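# Transfer four plates from gray tray to blue tray

## Task

Carry each of the four plates off the gray tray and set it down flat on the blue tray; leave the gray tray in its original condition; the plates must stay put without the robot supporting them, and at the end the robot must release everything and pull away.

## Robot and tools

Robot: a single six-joint arm carrying a suction cup instead of fingers. Every motion argument is therefore one row for this one arm, never a list per arm. Joints, base to tip: waist -2.618 to 3.054, shoulder 0.000 to 3.142, elbow 0.000 to 3.142, wrist pitch -1.571 to 1.571, wrist yaw -1.571 to 1.571, wrist roll -2.094 to 2.094 (rad). The Joint positions and joint torque lines use that order. Torque readings are total drive output, noisy and offset, so they only hint at contact.

Frames. Results report the cup point (centre of the cup rim when free) in the scene frame: origin on the table top under the arm base, +z up, +y to the left when facing +x; position in metres, orientation as quaternion w,x,y,z. The cup points along the cup point's own +z. Reported positions can be slightly wrong, especially far out, and the arm tends to settle a centimetre or so low. About 7 cm behind the rim the tool widens to roughly 7 cm radius, so keep clearance around it.

Row format: 7 numbers, each in [-1, 1]: dx, dy, dz, rx, ry, rz, suction. The first six are an offset, not a pose, expressed in the cup point's own axes (not the scene frame). 1.0 equals 0.6 m for dx..dz and 180 degrees for rx..rz; rx, ry, rz form a single rotation vector. Since the cup faces its +z, a positive dz pushes the cup forward along its facing direction (downward when it points at the table). Suction: 1 means full vacuum (about 55 kPa), fractions request partial vacuum, 0.05 or less switches it off; the setting persists. Six optional extra numbers (0 to 1) scale each joint's stiffness in joint order and persist.

execute_actions(actions): a list of actions, run in sequence. Each action is a table of up to 15 rows, one row per 1/30 s step; if fewer than 15 rows are given, the last row repeats to fill 15 steps. Every row in an action is an offset from the cup pose measured when that action began (for the first action, the pose in the latest result), not from the preceding row. Each step the command is clipped to 70 mm and 16 degrees from the measured pose, so a large offset may not be reached in one action; after the action the arm only continues to the last clipped pose, so send the remainder next. An empty list just returns state and images. Results include step readings; HELD means part of a row was blocked.

move(target, speed, blocking): target is one row as above, an offset from the pose in the most recent result that shows one; the cup travels a straight path toward it. speed is in m/s, 0.002 to 0.5 (default 0.25); rotation is capped at twice that in rad/s. Path duration 0.5 to 10 s; beyond 10 s it stops short. Suction numbers are applied at the start. The path ignores obstacles, and real speed can overshoot, notably with a nearly straight arm. Faster contact and targets deeper past a surface mean harder impacts. The result adds a move: line: done (at rest near target), or off_target, moving, held, fault, plus limits acting (paced = command clipped; held = a check blocked steps, after which the arm may jump faster than speed) and the remaining distance. blocking=false returns after 0.5 s while motion continues; until a result shows it finished, other moves and execute_actions are refused, so use wait or stop.

wait(seconds): 0 to 10; the arm keeps its last command, an active move continues, returns early when that move ends. stop(): brakes a running move; needs braking room; suction unaffected. zoom_image(camera, region): camera is cam_head_left, cam_head_right, cam_high, cam_low (672x504) or cam_wrist (504x504); region [x0, y0, x1, y1] in pixels from the top-left, at most 504x504. read_manual(section): only "licences". finished_scene(scene): pass the current scene number; irreversible, and the goal must already hold stably.

Result lines: Hand target is where the controller is currently driving the cup. "pose unreachable" means the clearance check (which treats the base mount as arm) altered or blocked the command. suction_measured is achieved vacuum: near 0 means no seal; on a sealed smooth surface it sits up to 0.15 under the command and may dip 0.04 while the pump idles. part_present turns 1 at 0.50 and back to 0 below 0.45. FAULT lines mark stops.

Picking plates: switch suction on and press the 29 mm rim fully onto a flat, smooth area of a plate, away from its rim edges, holes or seams. Under vacuum the cup shortens, so a held plate rides up to about 10 mm nearer the tool. Vacuum alone can lift a plate. To release, lower the plate until it rests flat on the blue tray, set suction to 0, then lift at least 15 mm before assuming contact has ended. If the cup seals on the table, turn suction off to free it.

Avoid: dropping or sliding plates, knocking anything (including the gray tray) or letting anything leave the table, which ends the scene; fast contact and deep pressing; long loaded holds, which heat motors (MOTOR HOT from 75 °C, arm stop at 90 °C, collapse at 100 °C). Loose objects may occasionally be nudged by outside pushes; recheck with cameras. The simulation keeps running while you think, with the arm holding its last command. Quick, smooth, low-effort motion is preferred. Finish by releasing and moving the cup clear of the plates.

Each tool is called after "Emit:" as name([rows], argument=value, ...), one row to a line, values as JSON.

## Session

Emit:
execute_actions(actions=[])

Scene clock: 0.00 s.
end_effector_position=(+0.3204, +0.0675, +0.1615) suction_measured=0.00 part_present=0 end_effector_quat_wxyz=(+0.180, +0.732, -0.654, +0.055)
Joint positions: [ 0.002  1.675  1.618 -1.479 -0.008  0.003]
Joint velocities: [ 0.002 -0.012 -0.002 -0.022  0.037  0.022]
Joint torques (N m, as the arm reports them, + toward a larger angle): no reading
Motor temperatures (°C, as the motors report them): [23 29 26 21 22 23]
Hand target: +0.320, +0.068, +0.162; +0.180, +0.732, -0.654, +0.055
Joint stiffness scale: [1. 1. 1. 1. 1. 1.]

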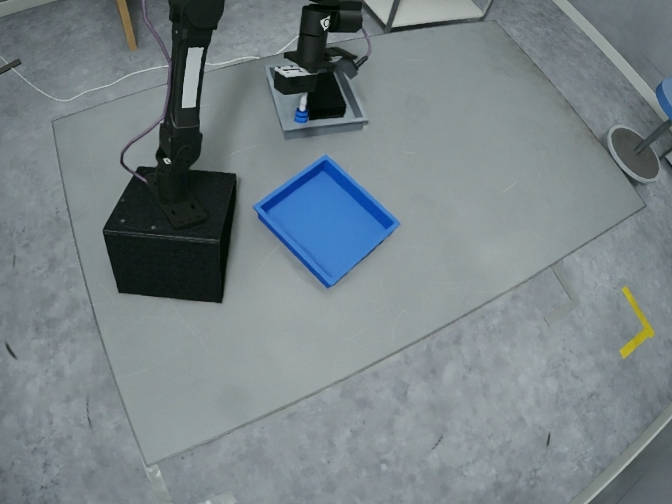

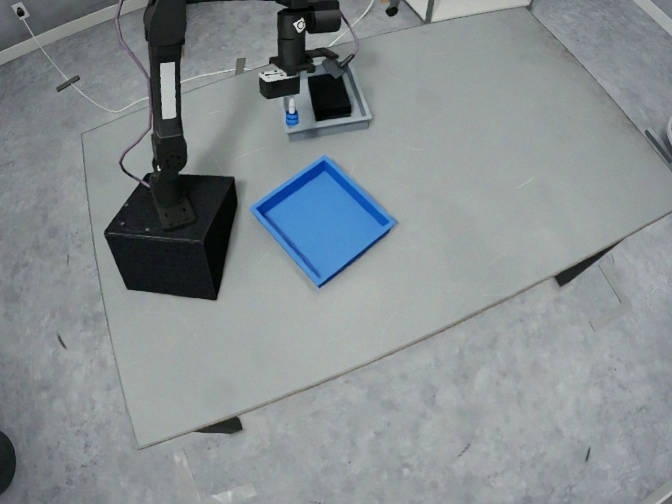

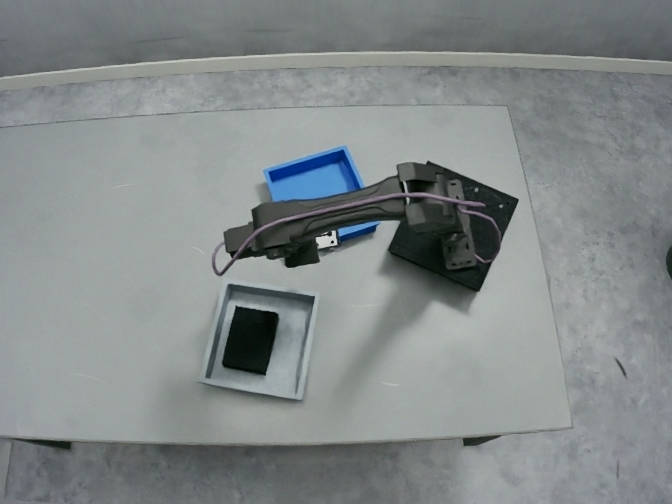

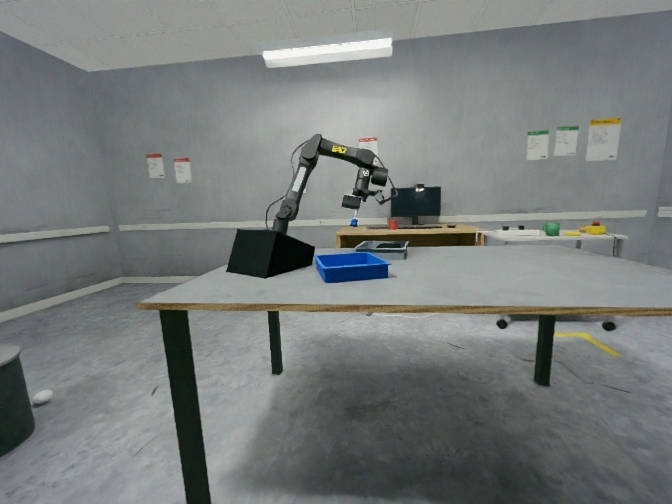

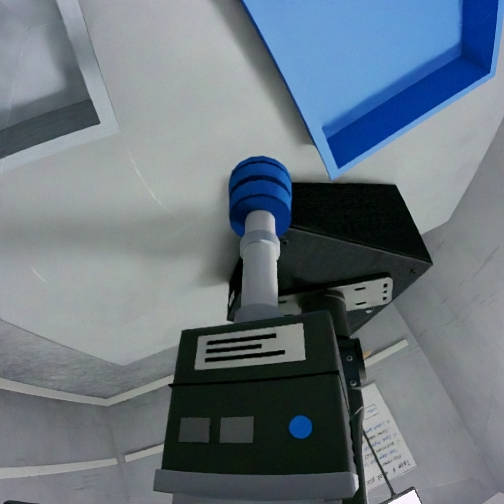

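Emit:
move(target=[-0.247,-0.298,-0.057,0.073,-0.103,0,0], speed=0.3)

Scene clock: 14.30 s.
end_effector_position=(+0.4763, +0.2298, +0.1049) suction_measured=0.00 part_present=0 end_effector_quat_wxyz=(-0.008, +0.750, -0.661, +0.009)
Joint positions: [ 0.178  2.234  2.448 -1.468 -0.276  0.21 ]
Joint velocities: [ 0.007 -0.007 -0.002  0.007  0.022 -0.066]
Joint torques (N m, as the arm reports them, + toward a larger angle): [ -3.12 -16.36   7.9   -0.03  -0.06   0.11]
Motor temperatures (°C, as the motors report them): [23 32 27 21 22 23]
Hand target: +0.478, +0.233, +0.109; -0.014, +0.747, -0.664, +0.008
Off the commanded pose: 0.009 m, 1 deg.
Joint stiffness scale: [1. 1. 1. 1. 1. 1.]
move: done

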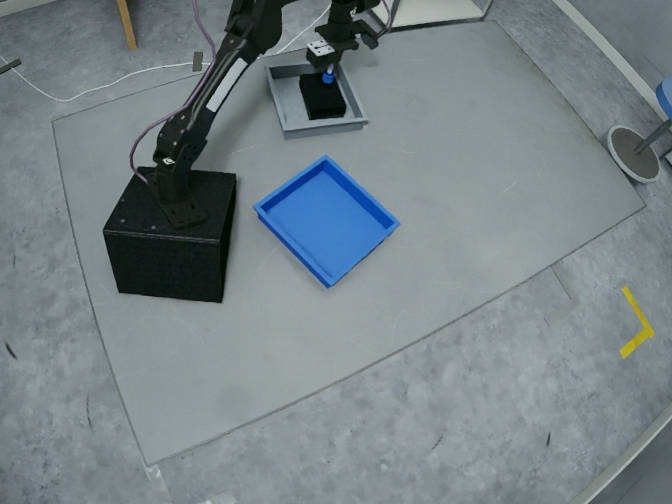

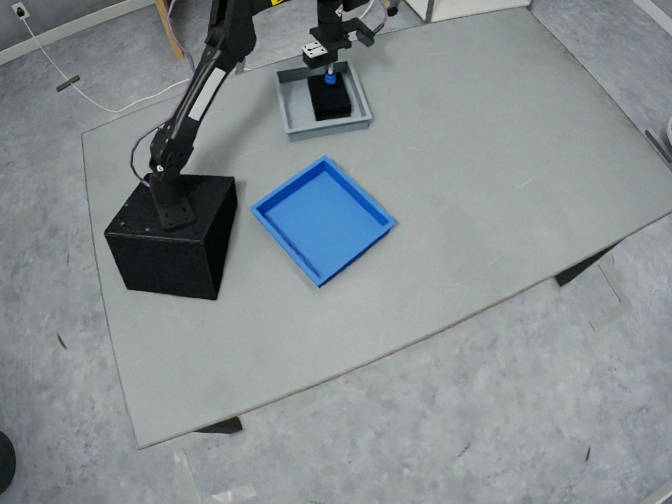

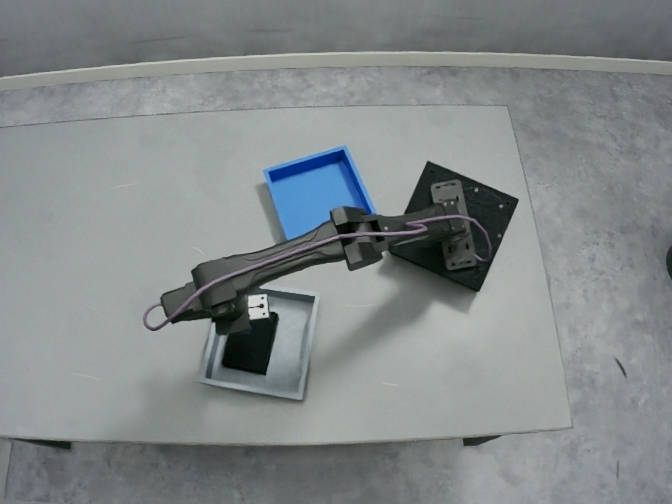

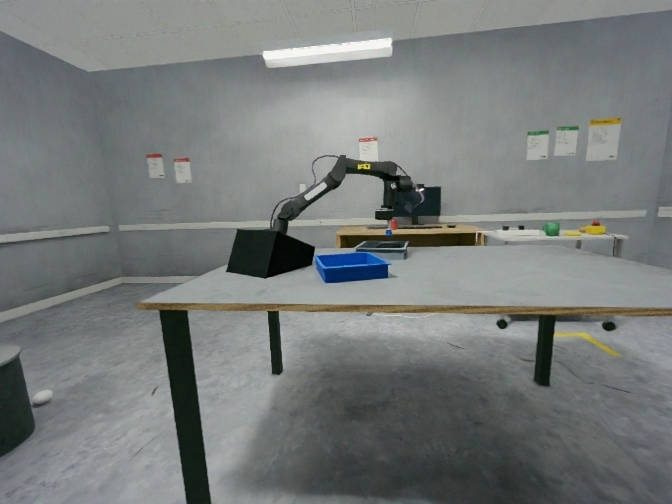

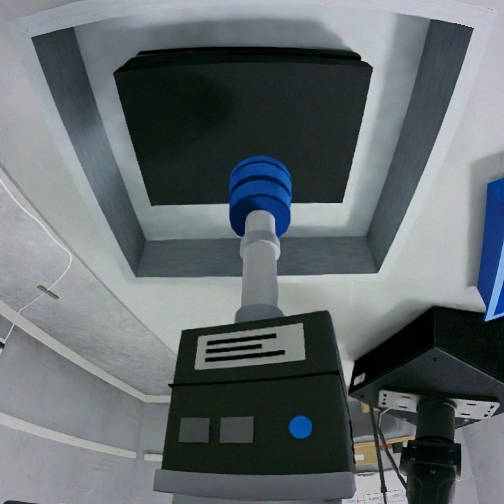

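Emit:
execute_actions(actions=[])

Emit:
move(target=[-0.012,0.014,0.085,0.005,0,0,0], speed=0.2)

Scene clock: 40.03 s.
end_effector_position=(+0.4754, +0.2296, +0.1049) suction_measured=0.00 part_present=0 end_effector_quat_wxyz=(-0.007, +0.750, -0.662, +0.008)
Joint positions: [ 0.178  2.234  2.448 -1.471 -0.276  0.211]
Joint velocities: [ 0.002 -0.007 -0.017  0.022 -0.007 -0.095]
Joint torques (N m, as the arm reports them, + toward a larger angle): [ -3.17 -16.32   8.03  -0.11  -0.06   0.12]
Motor temperatures (°C, as the motors report them): [23 37 29 21 22 23]
Hand target: +0.478, +0.233, +0.109; -0.014, +0.747, -0.664, +0.008
Off the commanded pose: 0.009 m, 1 deg.
Joint stiffness scale: [1. 1. 1. 1. 1. 1.]

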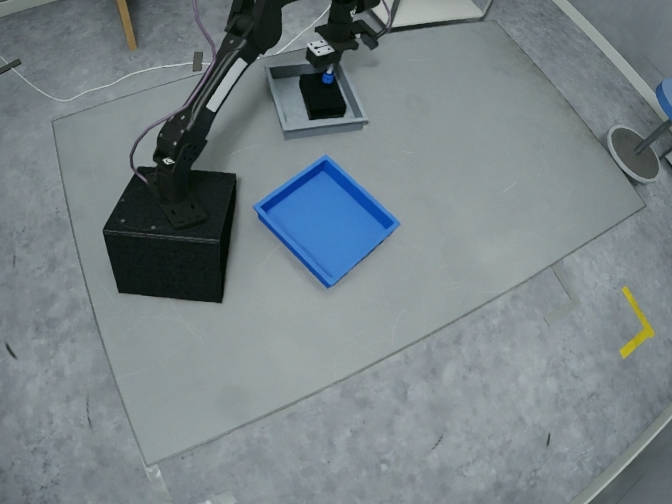

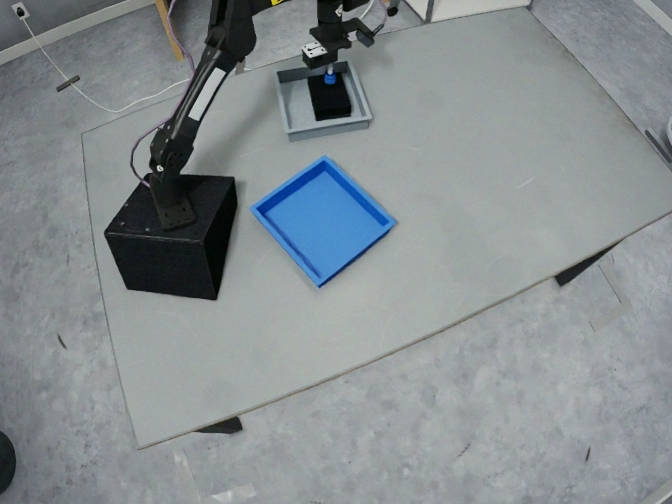

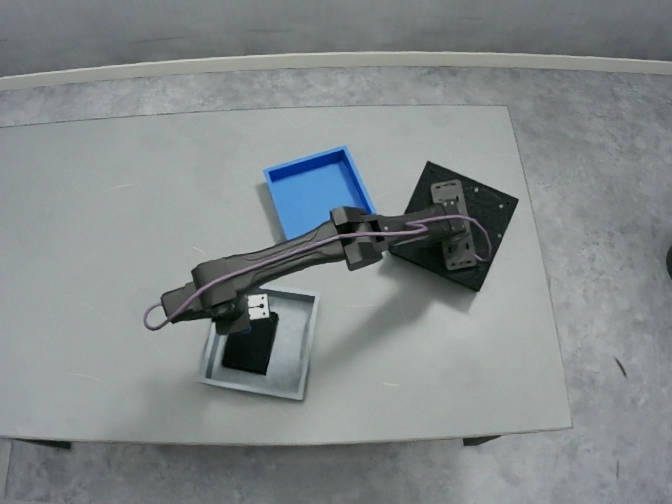

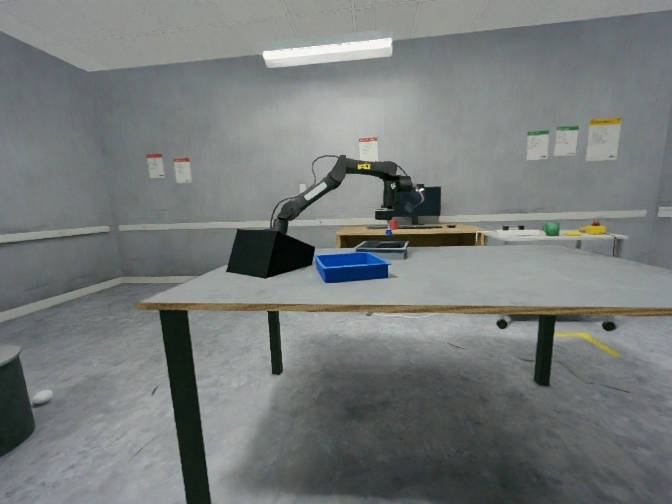

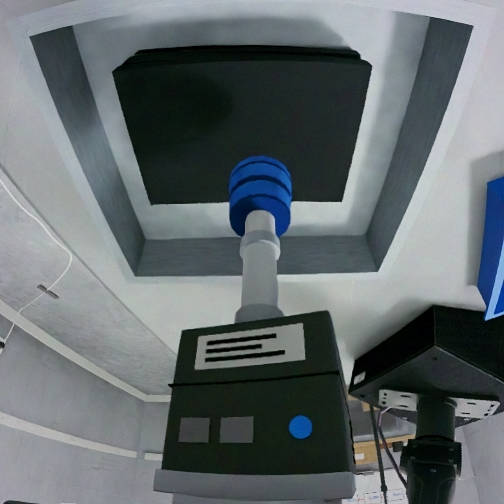

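Scene clock: 41.00 s.
end_effector_position=(+0.4560, +0.2286, +0.0551) suction_measured=0.00 part_present=0 end_effector_quat_wxyz=(+0.008, +0.746, -0.666, +0.001)
Joint positions: [ 0.223  2.161  2.13  -1.247 -0.261  0.256]
Joint velocities: [-0.002  0.017 -0.002  0.066 -0.022  0.007]
Joint torques (N m, as the arm reports them, + toward a larger angle): [ -2.46 -17.38   4.61   0.45   0.04   0.14]
Motor temperatures (°C, as the motors report them): [23 38 29 21 22 23]
Hand target: +0.467, +0.235, +0.054; -0.013, +0.749, -0.662, +0.012
Off the commanded pose: 0.013 m, 3 deg.
Joint stiffness scale: [1. 1. 1. 1. 1. 1.]
move: off_target

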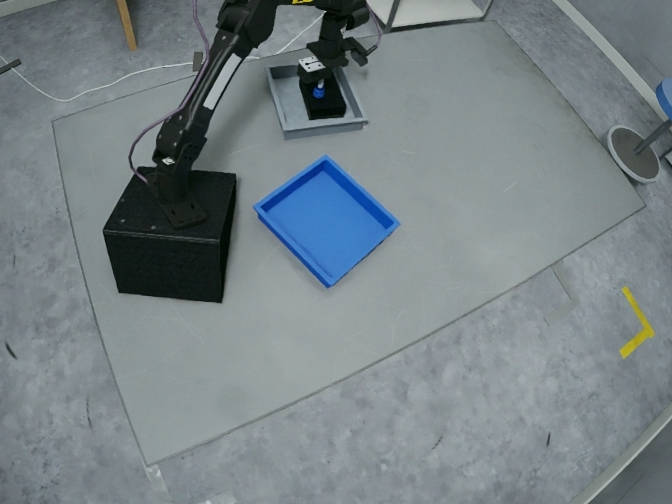

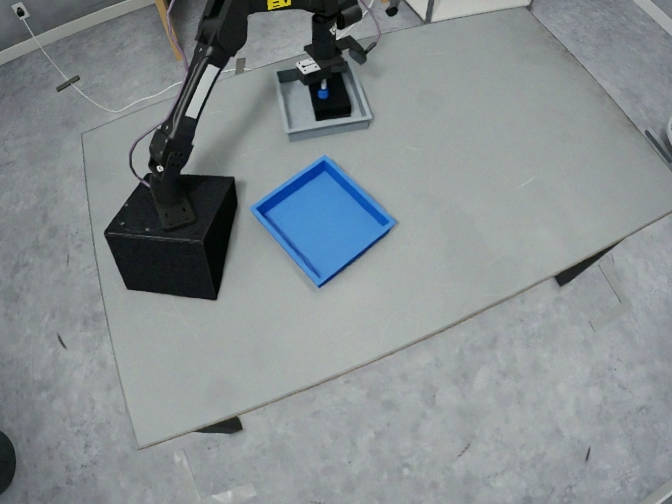

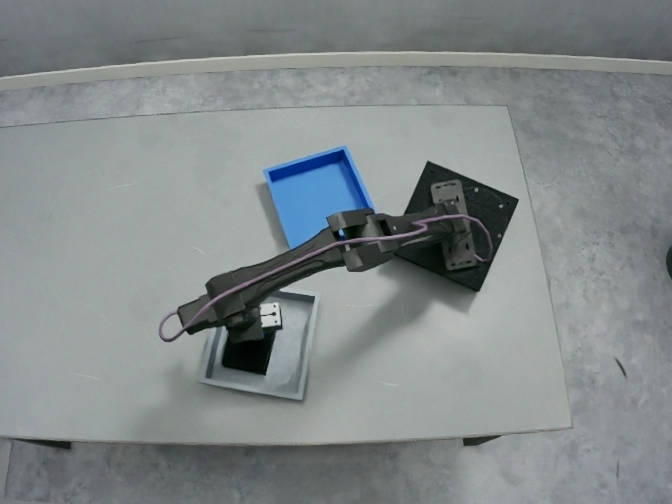

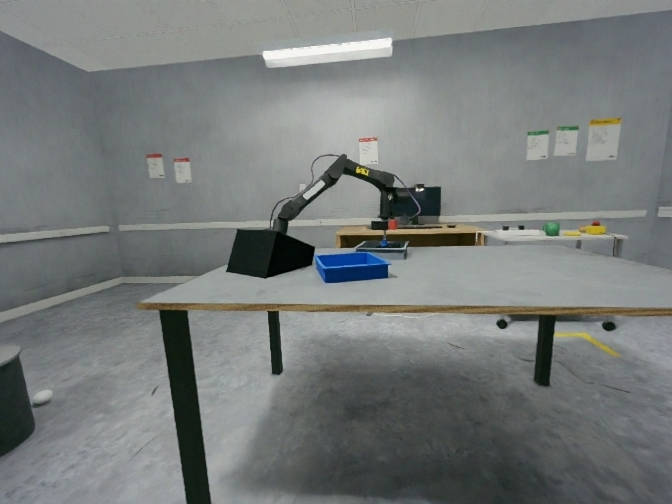

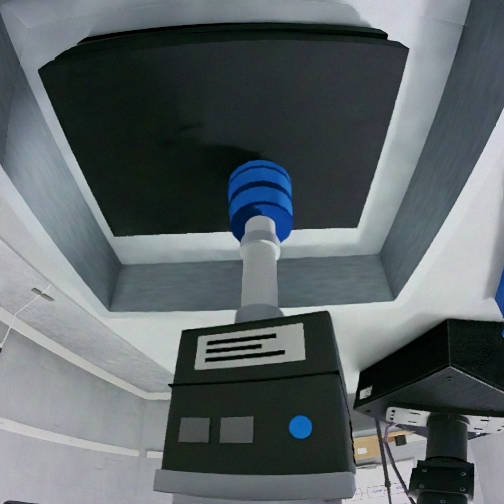

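Emit:
move(target=[-0.01,-0.035,0.025,0.012,-0.004,0,0], speed=0.05)

Scene clock: 53.30 s.
end_effector_position=(+0.4560, +0.2280, +0.0496) suction_measured=0.00 part_present=0 end_effector_quat_wxyz=(+0.012, +0.742, -0.670, -0.004)
Joint positions: [ 0.223  2.184  2.15  -1.257 -0.265  0.265]
Joint velocities: [-0.007  0.012 -0.002  0.007 -0.051  0.022]
Joint torques (N m, as the arm reports them, + toward a larger angle): [ -2.34 -13.77   7.28   0.54   0.02   0.14]
Motor temperatures (°C, as the motors report them): [23 39 28 22 22 23]
Hand target: +0.475, +0.236, +0.041; -0.010, +0.746, -0.666, +0.008
Off the commanded pose: 0.024 m, 3 deg.
Joint stiffness scale: [1. 1. 1. 1. 1. 1.]
move: off_target

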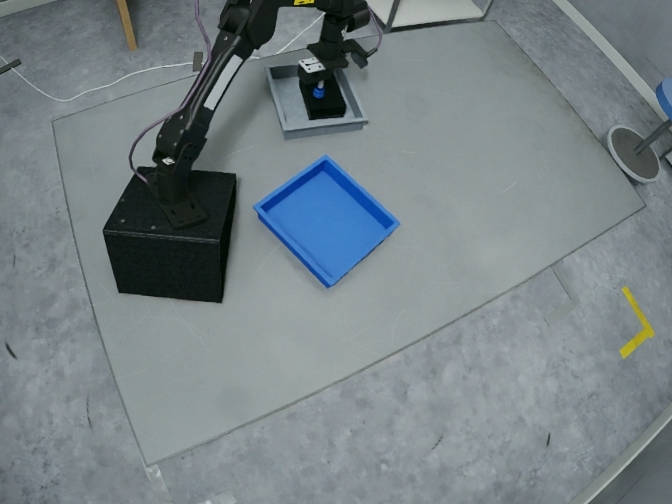

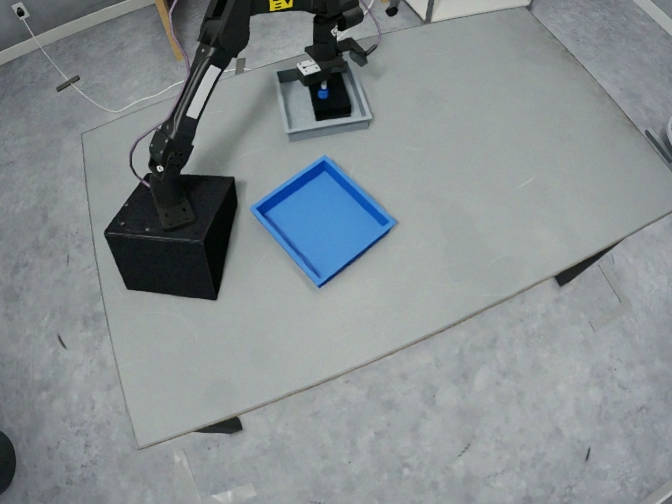

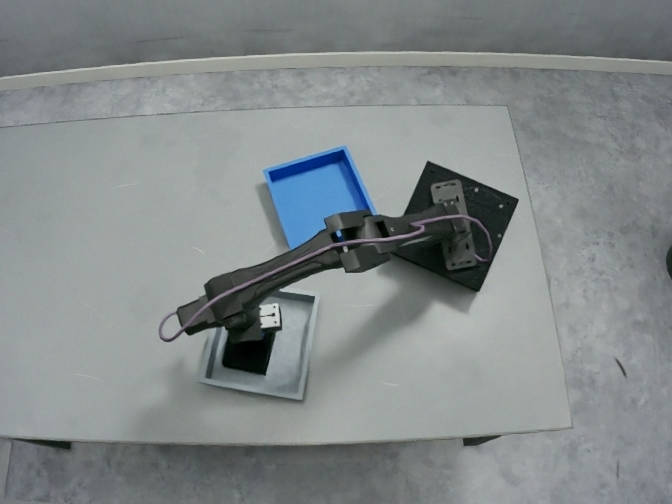

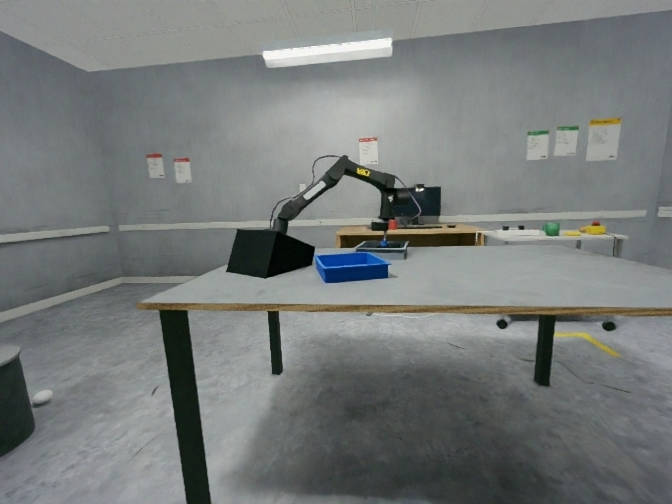

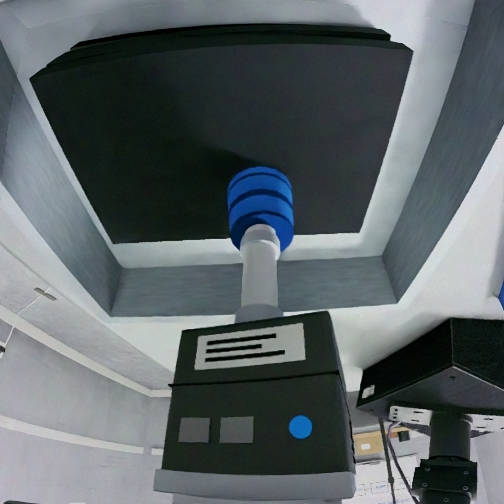

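Emit:
move(target=[0.0,-0.025,-0.045,0.015,-0.005,0,0], speed=0.06)

Emit:
move(target=[0.005,-0.02,0.03,0.012,-0.004,0,1], speed=0.035)

Scene clock: 66.00 s.
end_effector_position=(+0.4636, +0.2348, +0.0664) suction_measured=0.00 part_present=0 end_effector_quat_wxyz=(-0.001, +0.745, -0.667, +0.002)
Joint positions: [ 0.22   2.18   2.211 -1.292 -0.268  0.26 ]
Joint velocities: [ 0.012 -0.012 -0.022 -0.051  0.022 -0.051]
Joint torques (N m, as the arm reports them, + toward a larger angle): [ -4.4  -17.02   7.93  -0.12  -0.02  -0.13]
Motor temperatures (°C, as the motors report them): [23 38 28 22 22 23]
Hand target: +0.472, +0.230, +0.076; -0.011, +0.743, -0.670, +0.007
Off the commanded pose: 0.014 m, 1 deg.
Joint stiffness scale: [1. 1. 1. 1. 1. 1.]
move: off_target

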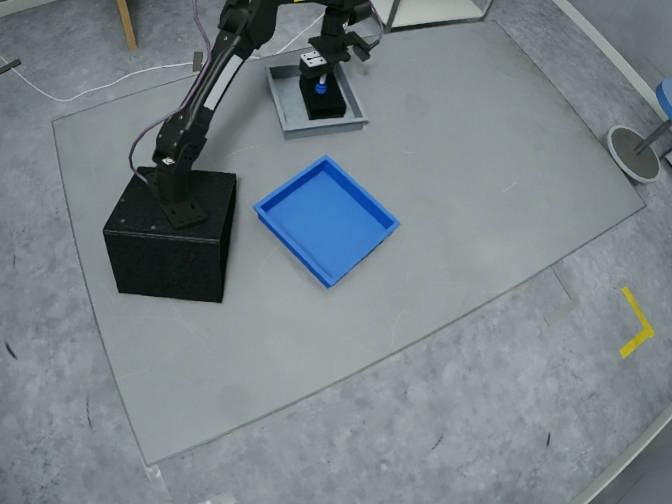

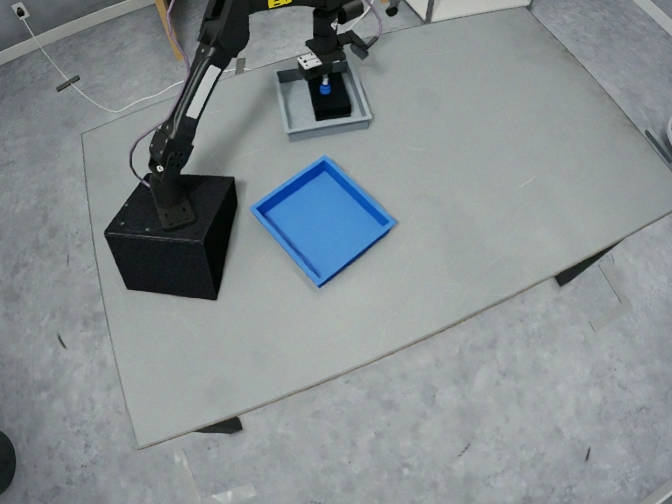

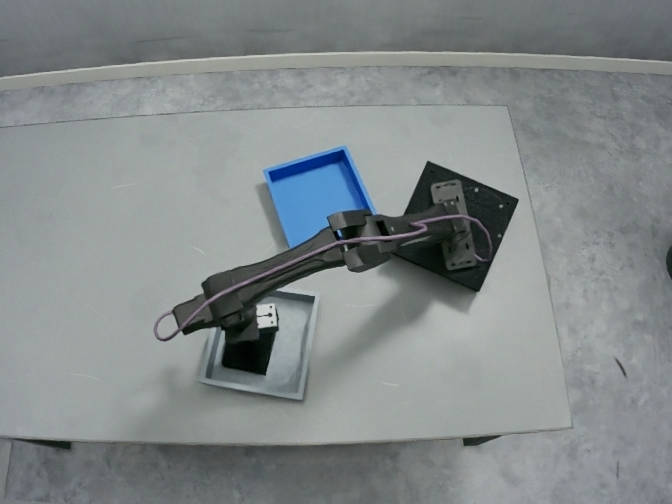

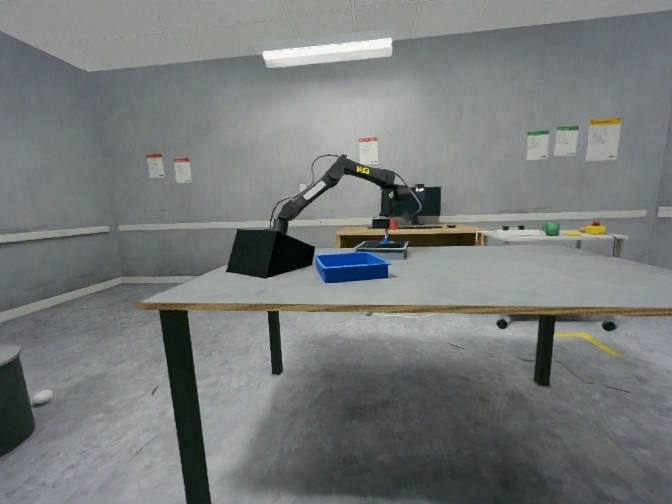

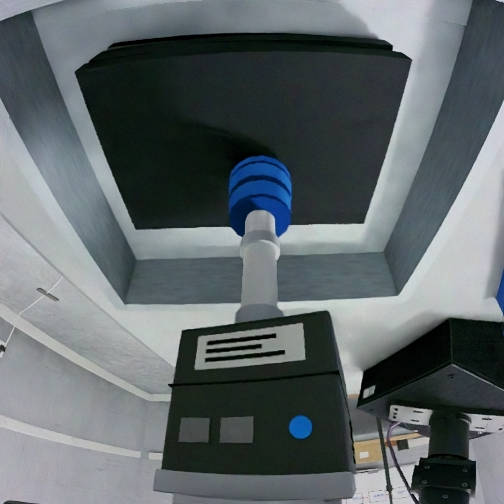

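Scene clock: 67.07 s.
end_effector_position=(+0.4706, +0.2334, +0.0497) suction_measured=0.76 part_present=1 end_effector_quat_wxyz=(-0.012, +0.747, -0.664, +0.006)
Joint positions: [ 0.22   2.183  2.147 -1.202 -0.271  0.26 ]
Joint velocities: [ 0.007 -0.017 -0.002  0.022 -0.007 -0.007]
Joint torques (N m, as the arm reports them, + toward a larger angle): [ -3.19 -17.09   5.09   0.23   0.01   0.11]
Motor temperatures (°C, as the motors report them): [23 38 28 22 22 23]
Hand target: +0.476, +0.233, +0.049; -0.019, +0.745, -0.666, +0.010
Off the commanded pose: 0.005 m, 1 deg.
Joint stiffness scale: [1. 1. 1. 1. 1. 1.]
move: done

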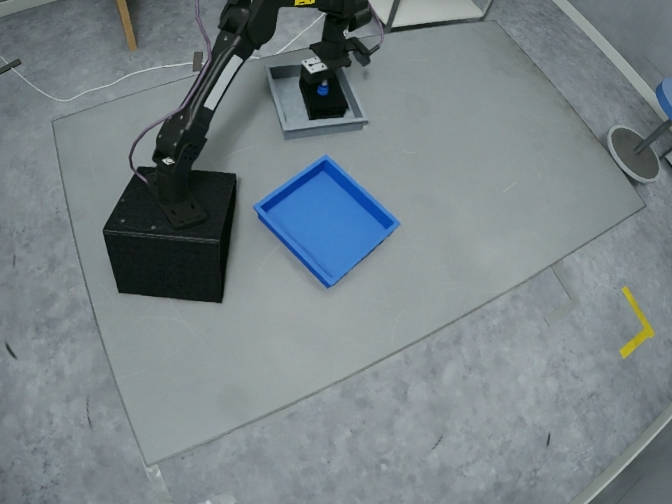

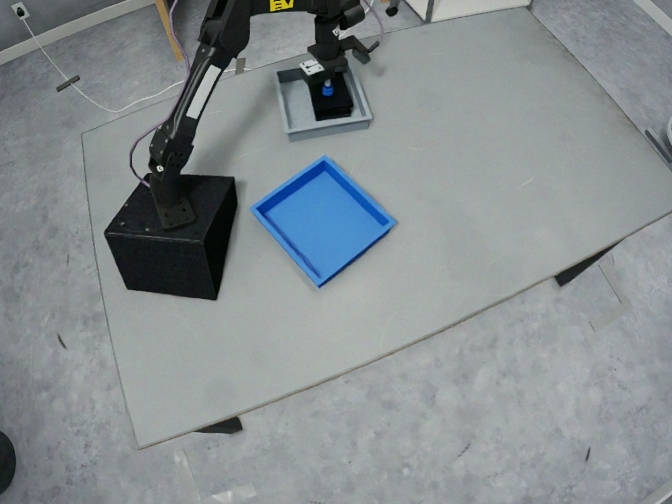

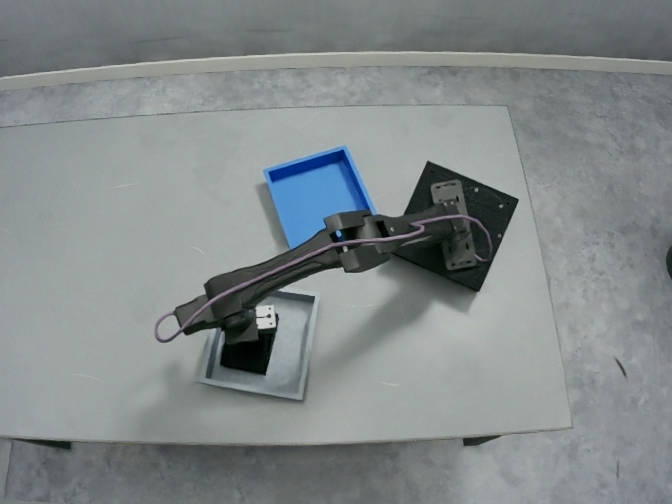

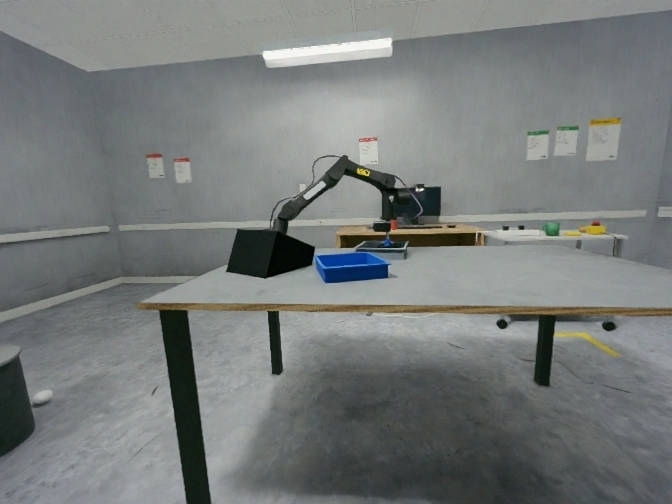

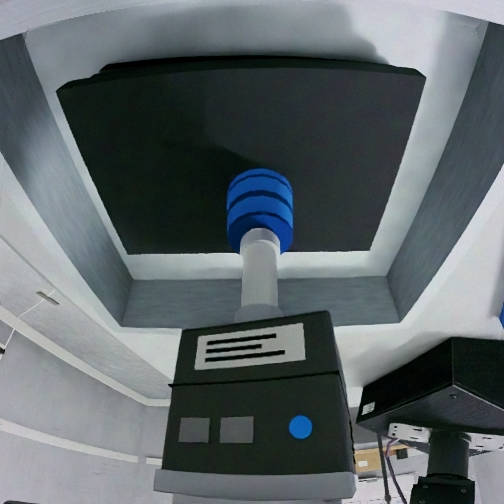

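Emit:
move(target=[0,-0.01,-0.05,0.005,0,0,1], speed=0.03)

Emit:
zoom_image(camera="cam_head_left", region=[250,40,390,150])

Scene clock: 75.00 s.
end_effector_position=(+0.4672, +0.2376, +0.0677) suction_measured=1.00 part_present=1 end_effector_quat_wxyz=(-0.008, +0.749, -0.663, +0.004)
Joint positions: [ 0.22   2.183  2.221 -1.286 -0.271  0.254]
Joint velocities: [-0.022 -0.012 -0.002 -0.037  0.022 -0.095]
Joint torques (N m, as the arm reports them, + toward a larger angle): [ -4.15 -17.16   8.38  -0.15  -0.01  -0.05]
Motor temperatures (°C, as the motors report them): [23 39 28 22 22 23]
Hand target: +0.476, +0.234, +0.080; -0.018, +0.747, -0.664, +0.012
Off the commanded pose: 0.015 m, 1 deg.
Joint stiffness scale: [1. 1. 1. 1. 1. 1.]
move: off_target

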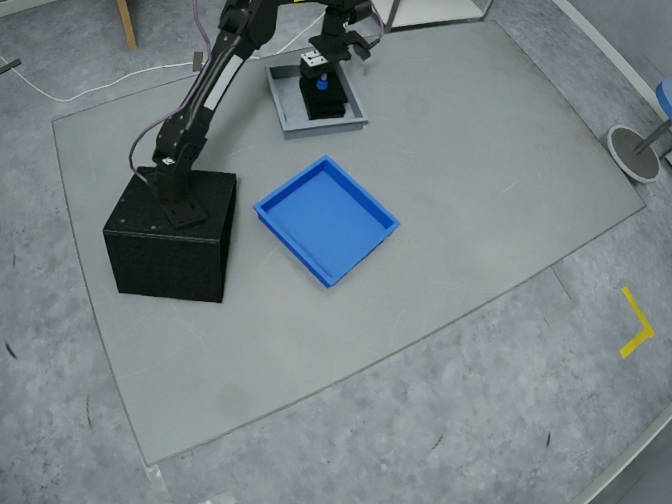

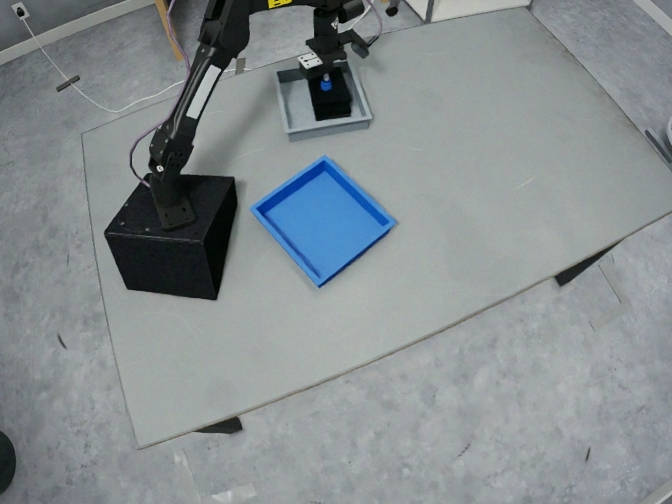

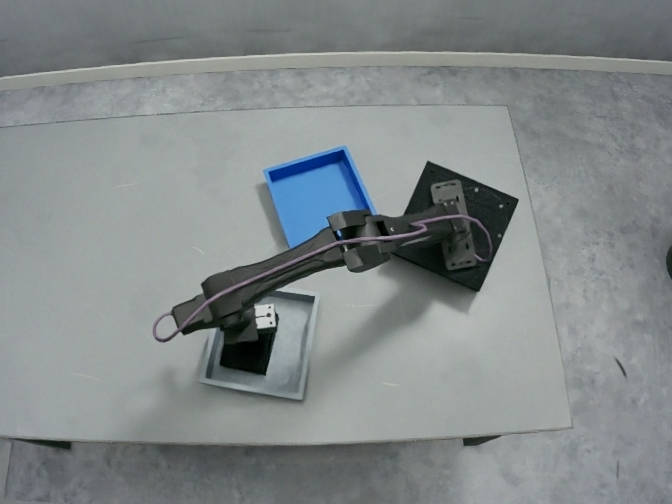

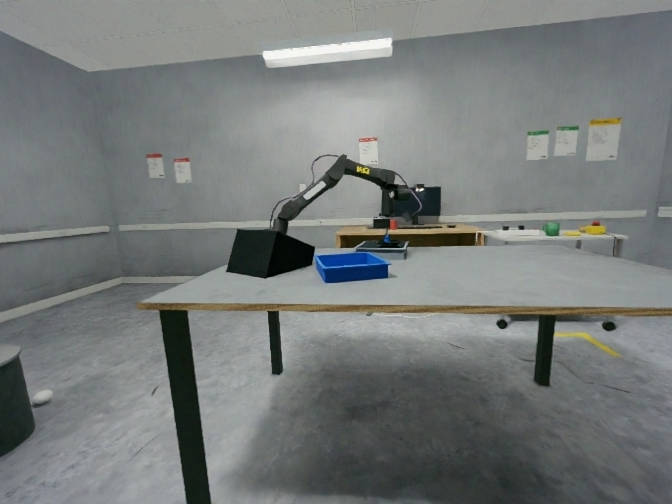

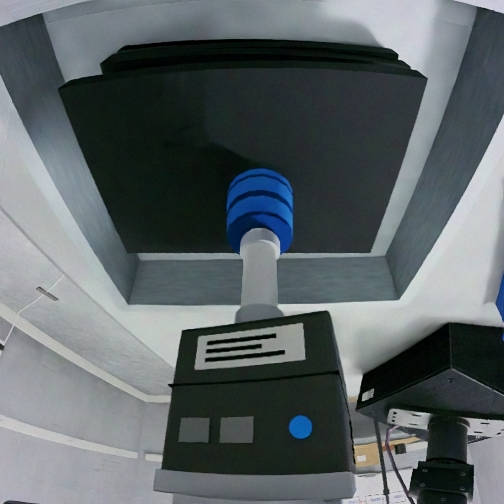

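Region (250, 40, 390, 150) of cam_head_left's 672x504 image, scaled by 3.600, with more detail than that image has; it fills the top 396 rows of this view, and the rest is white.

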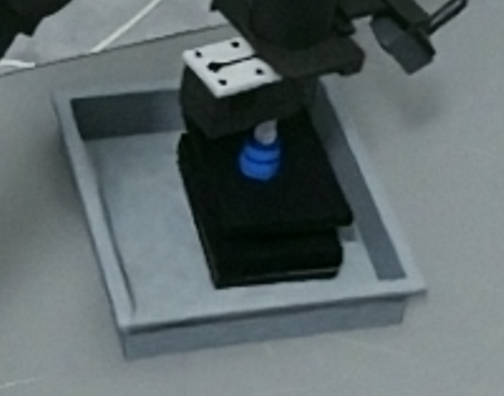

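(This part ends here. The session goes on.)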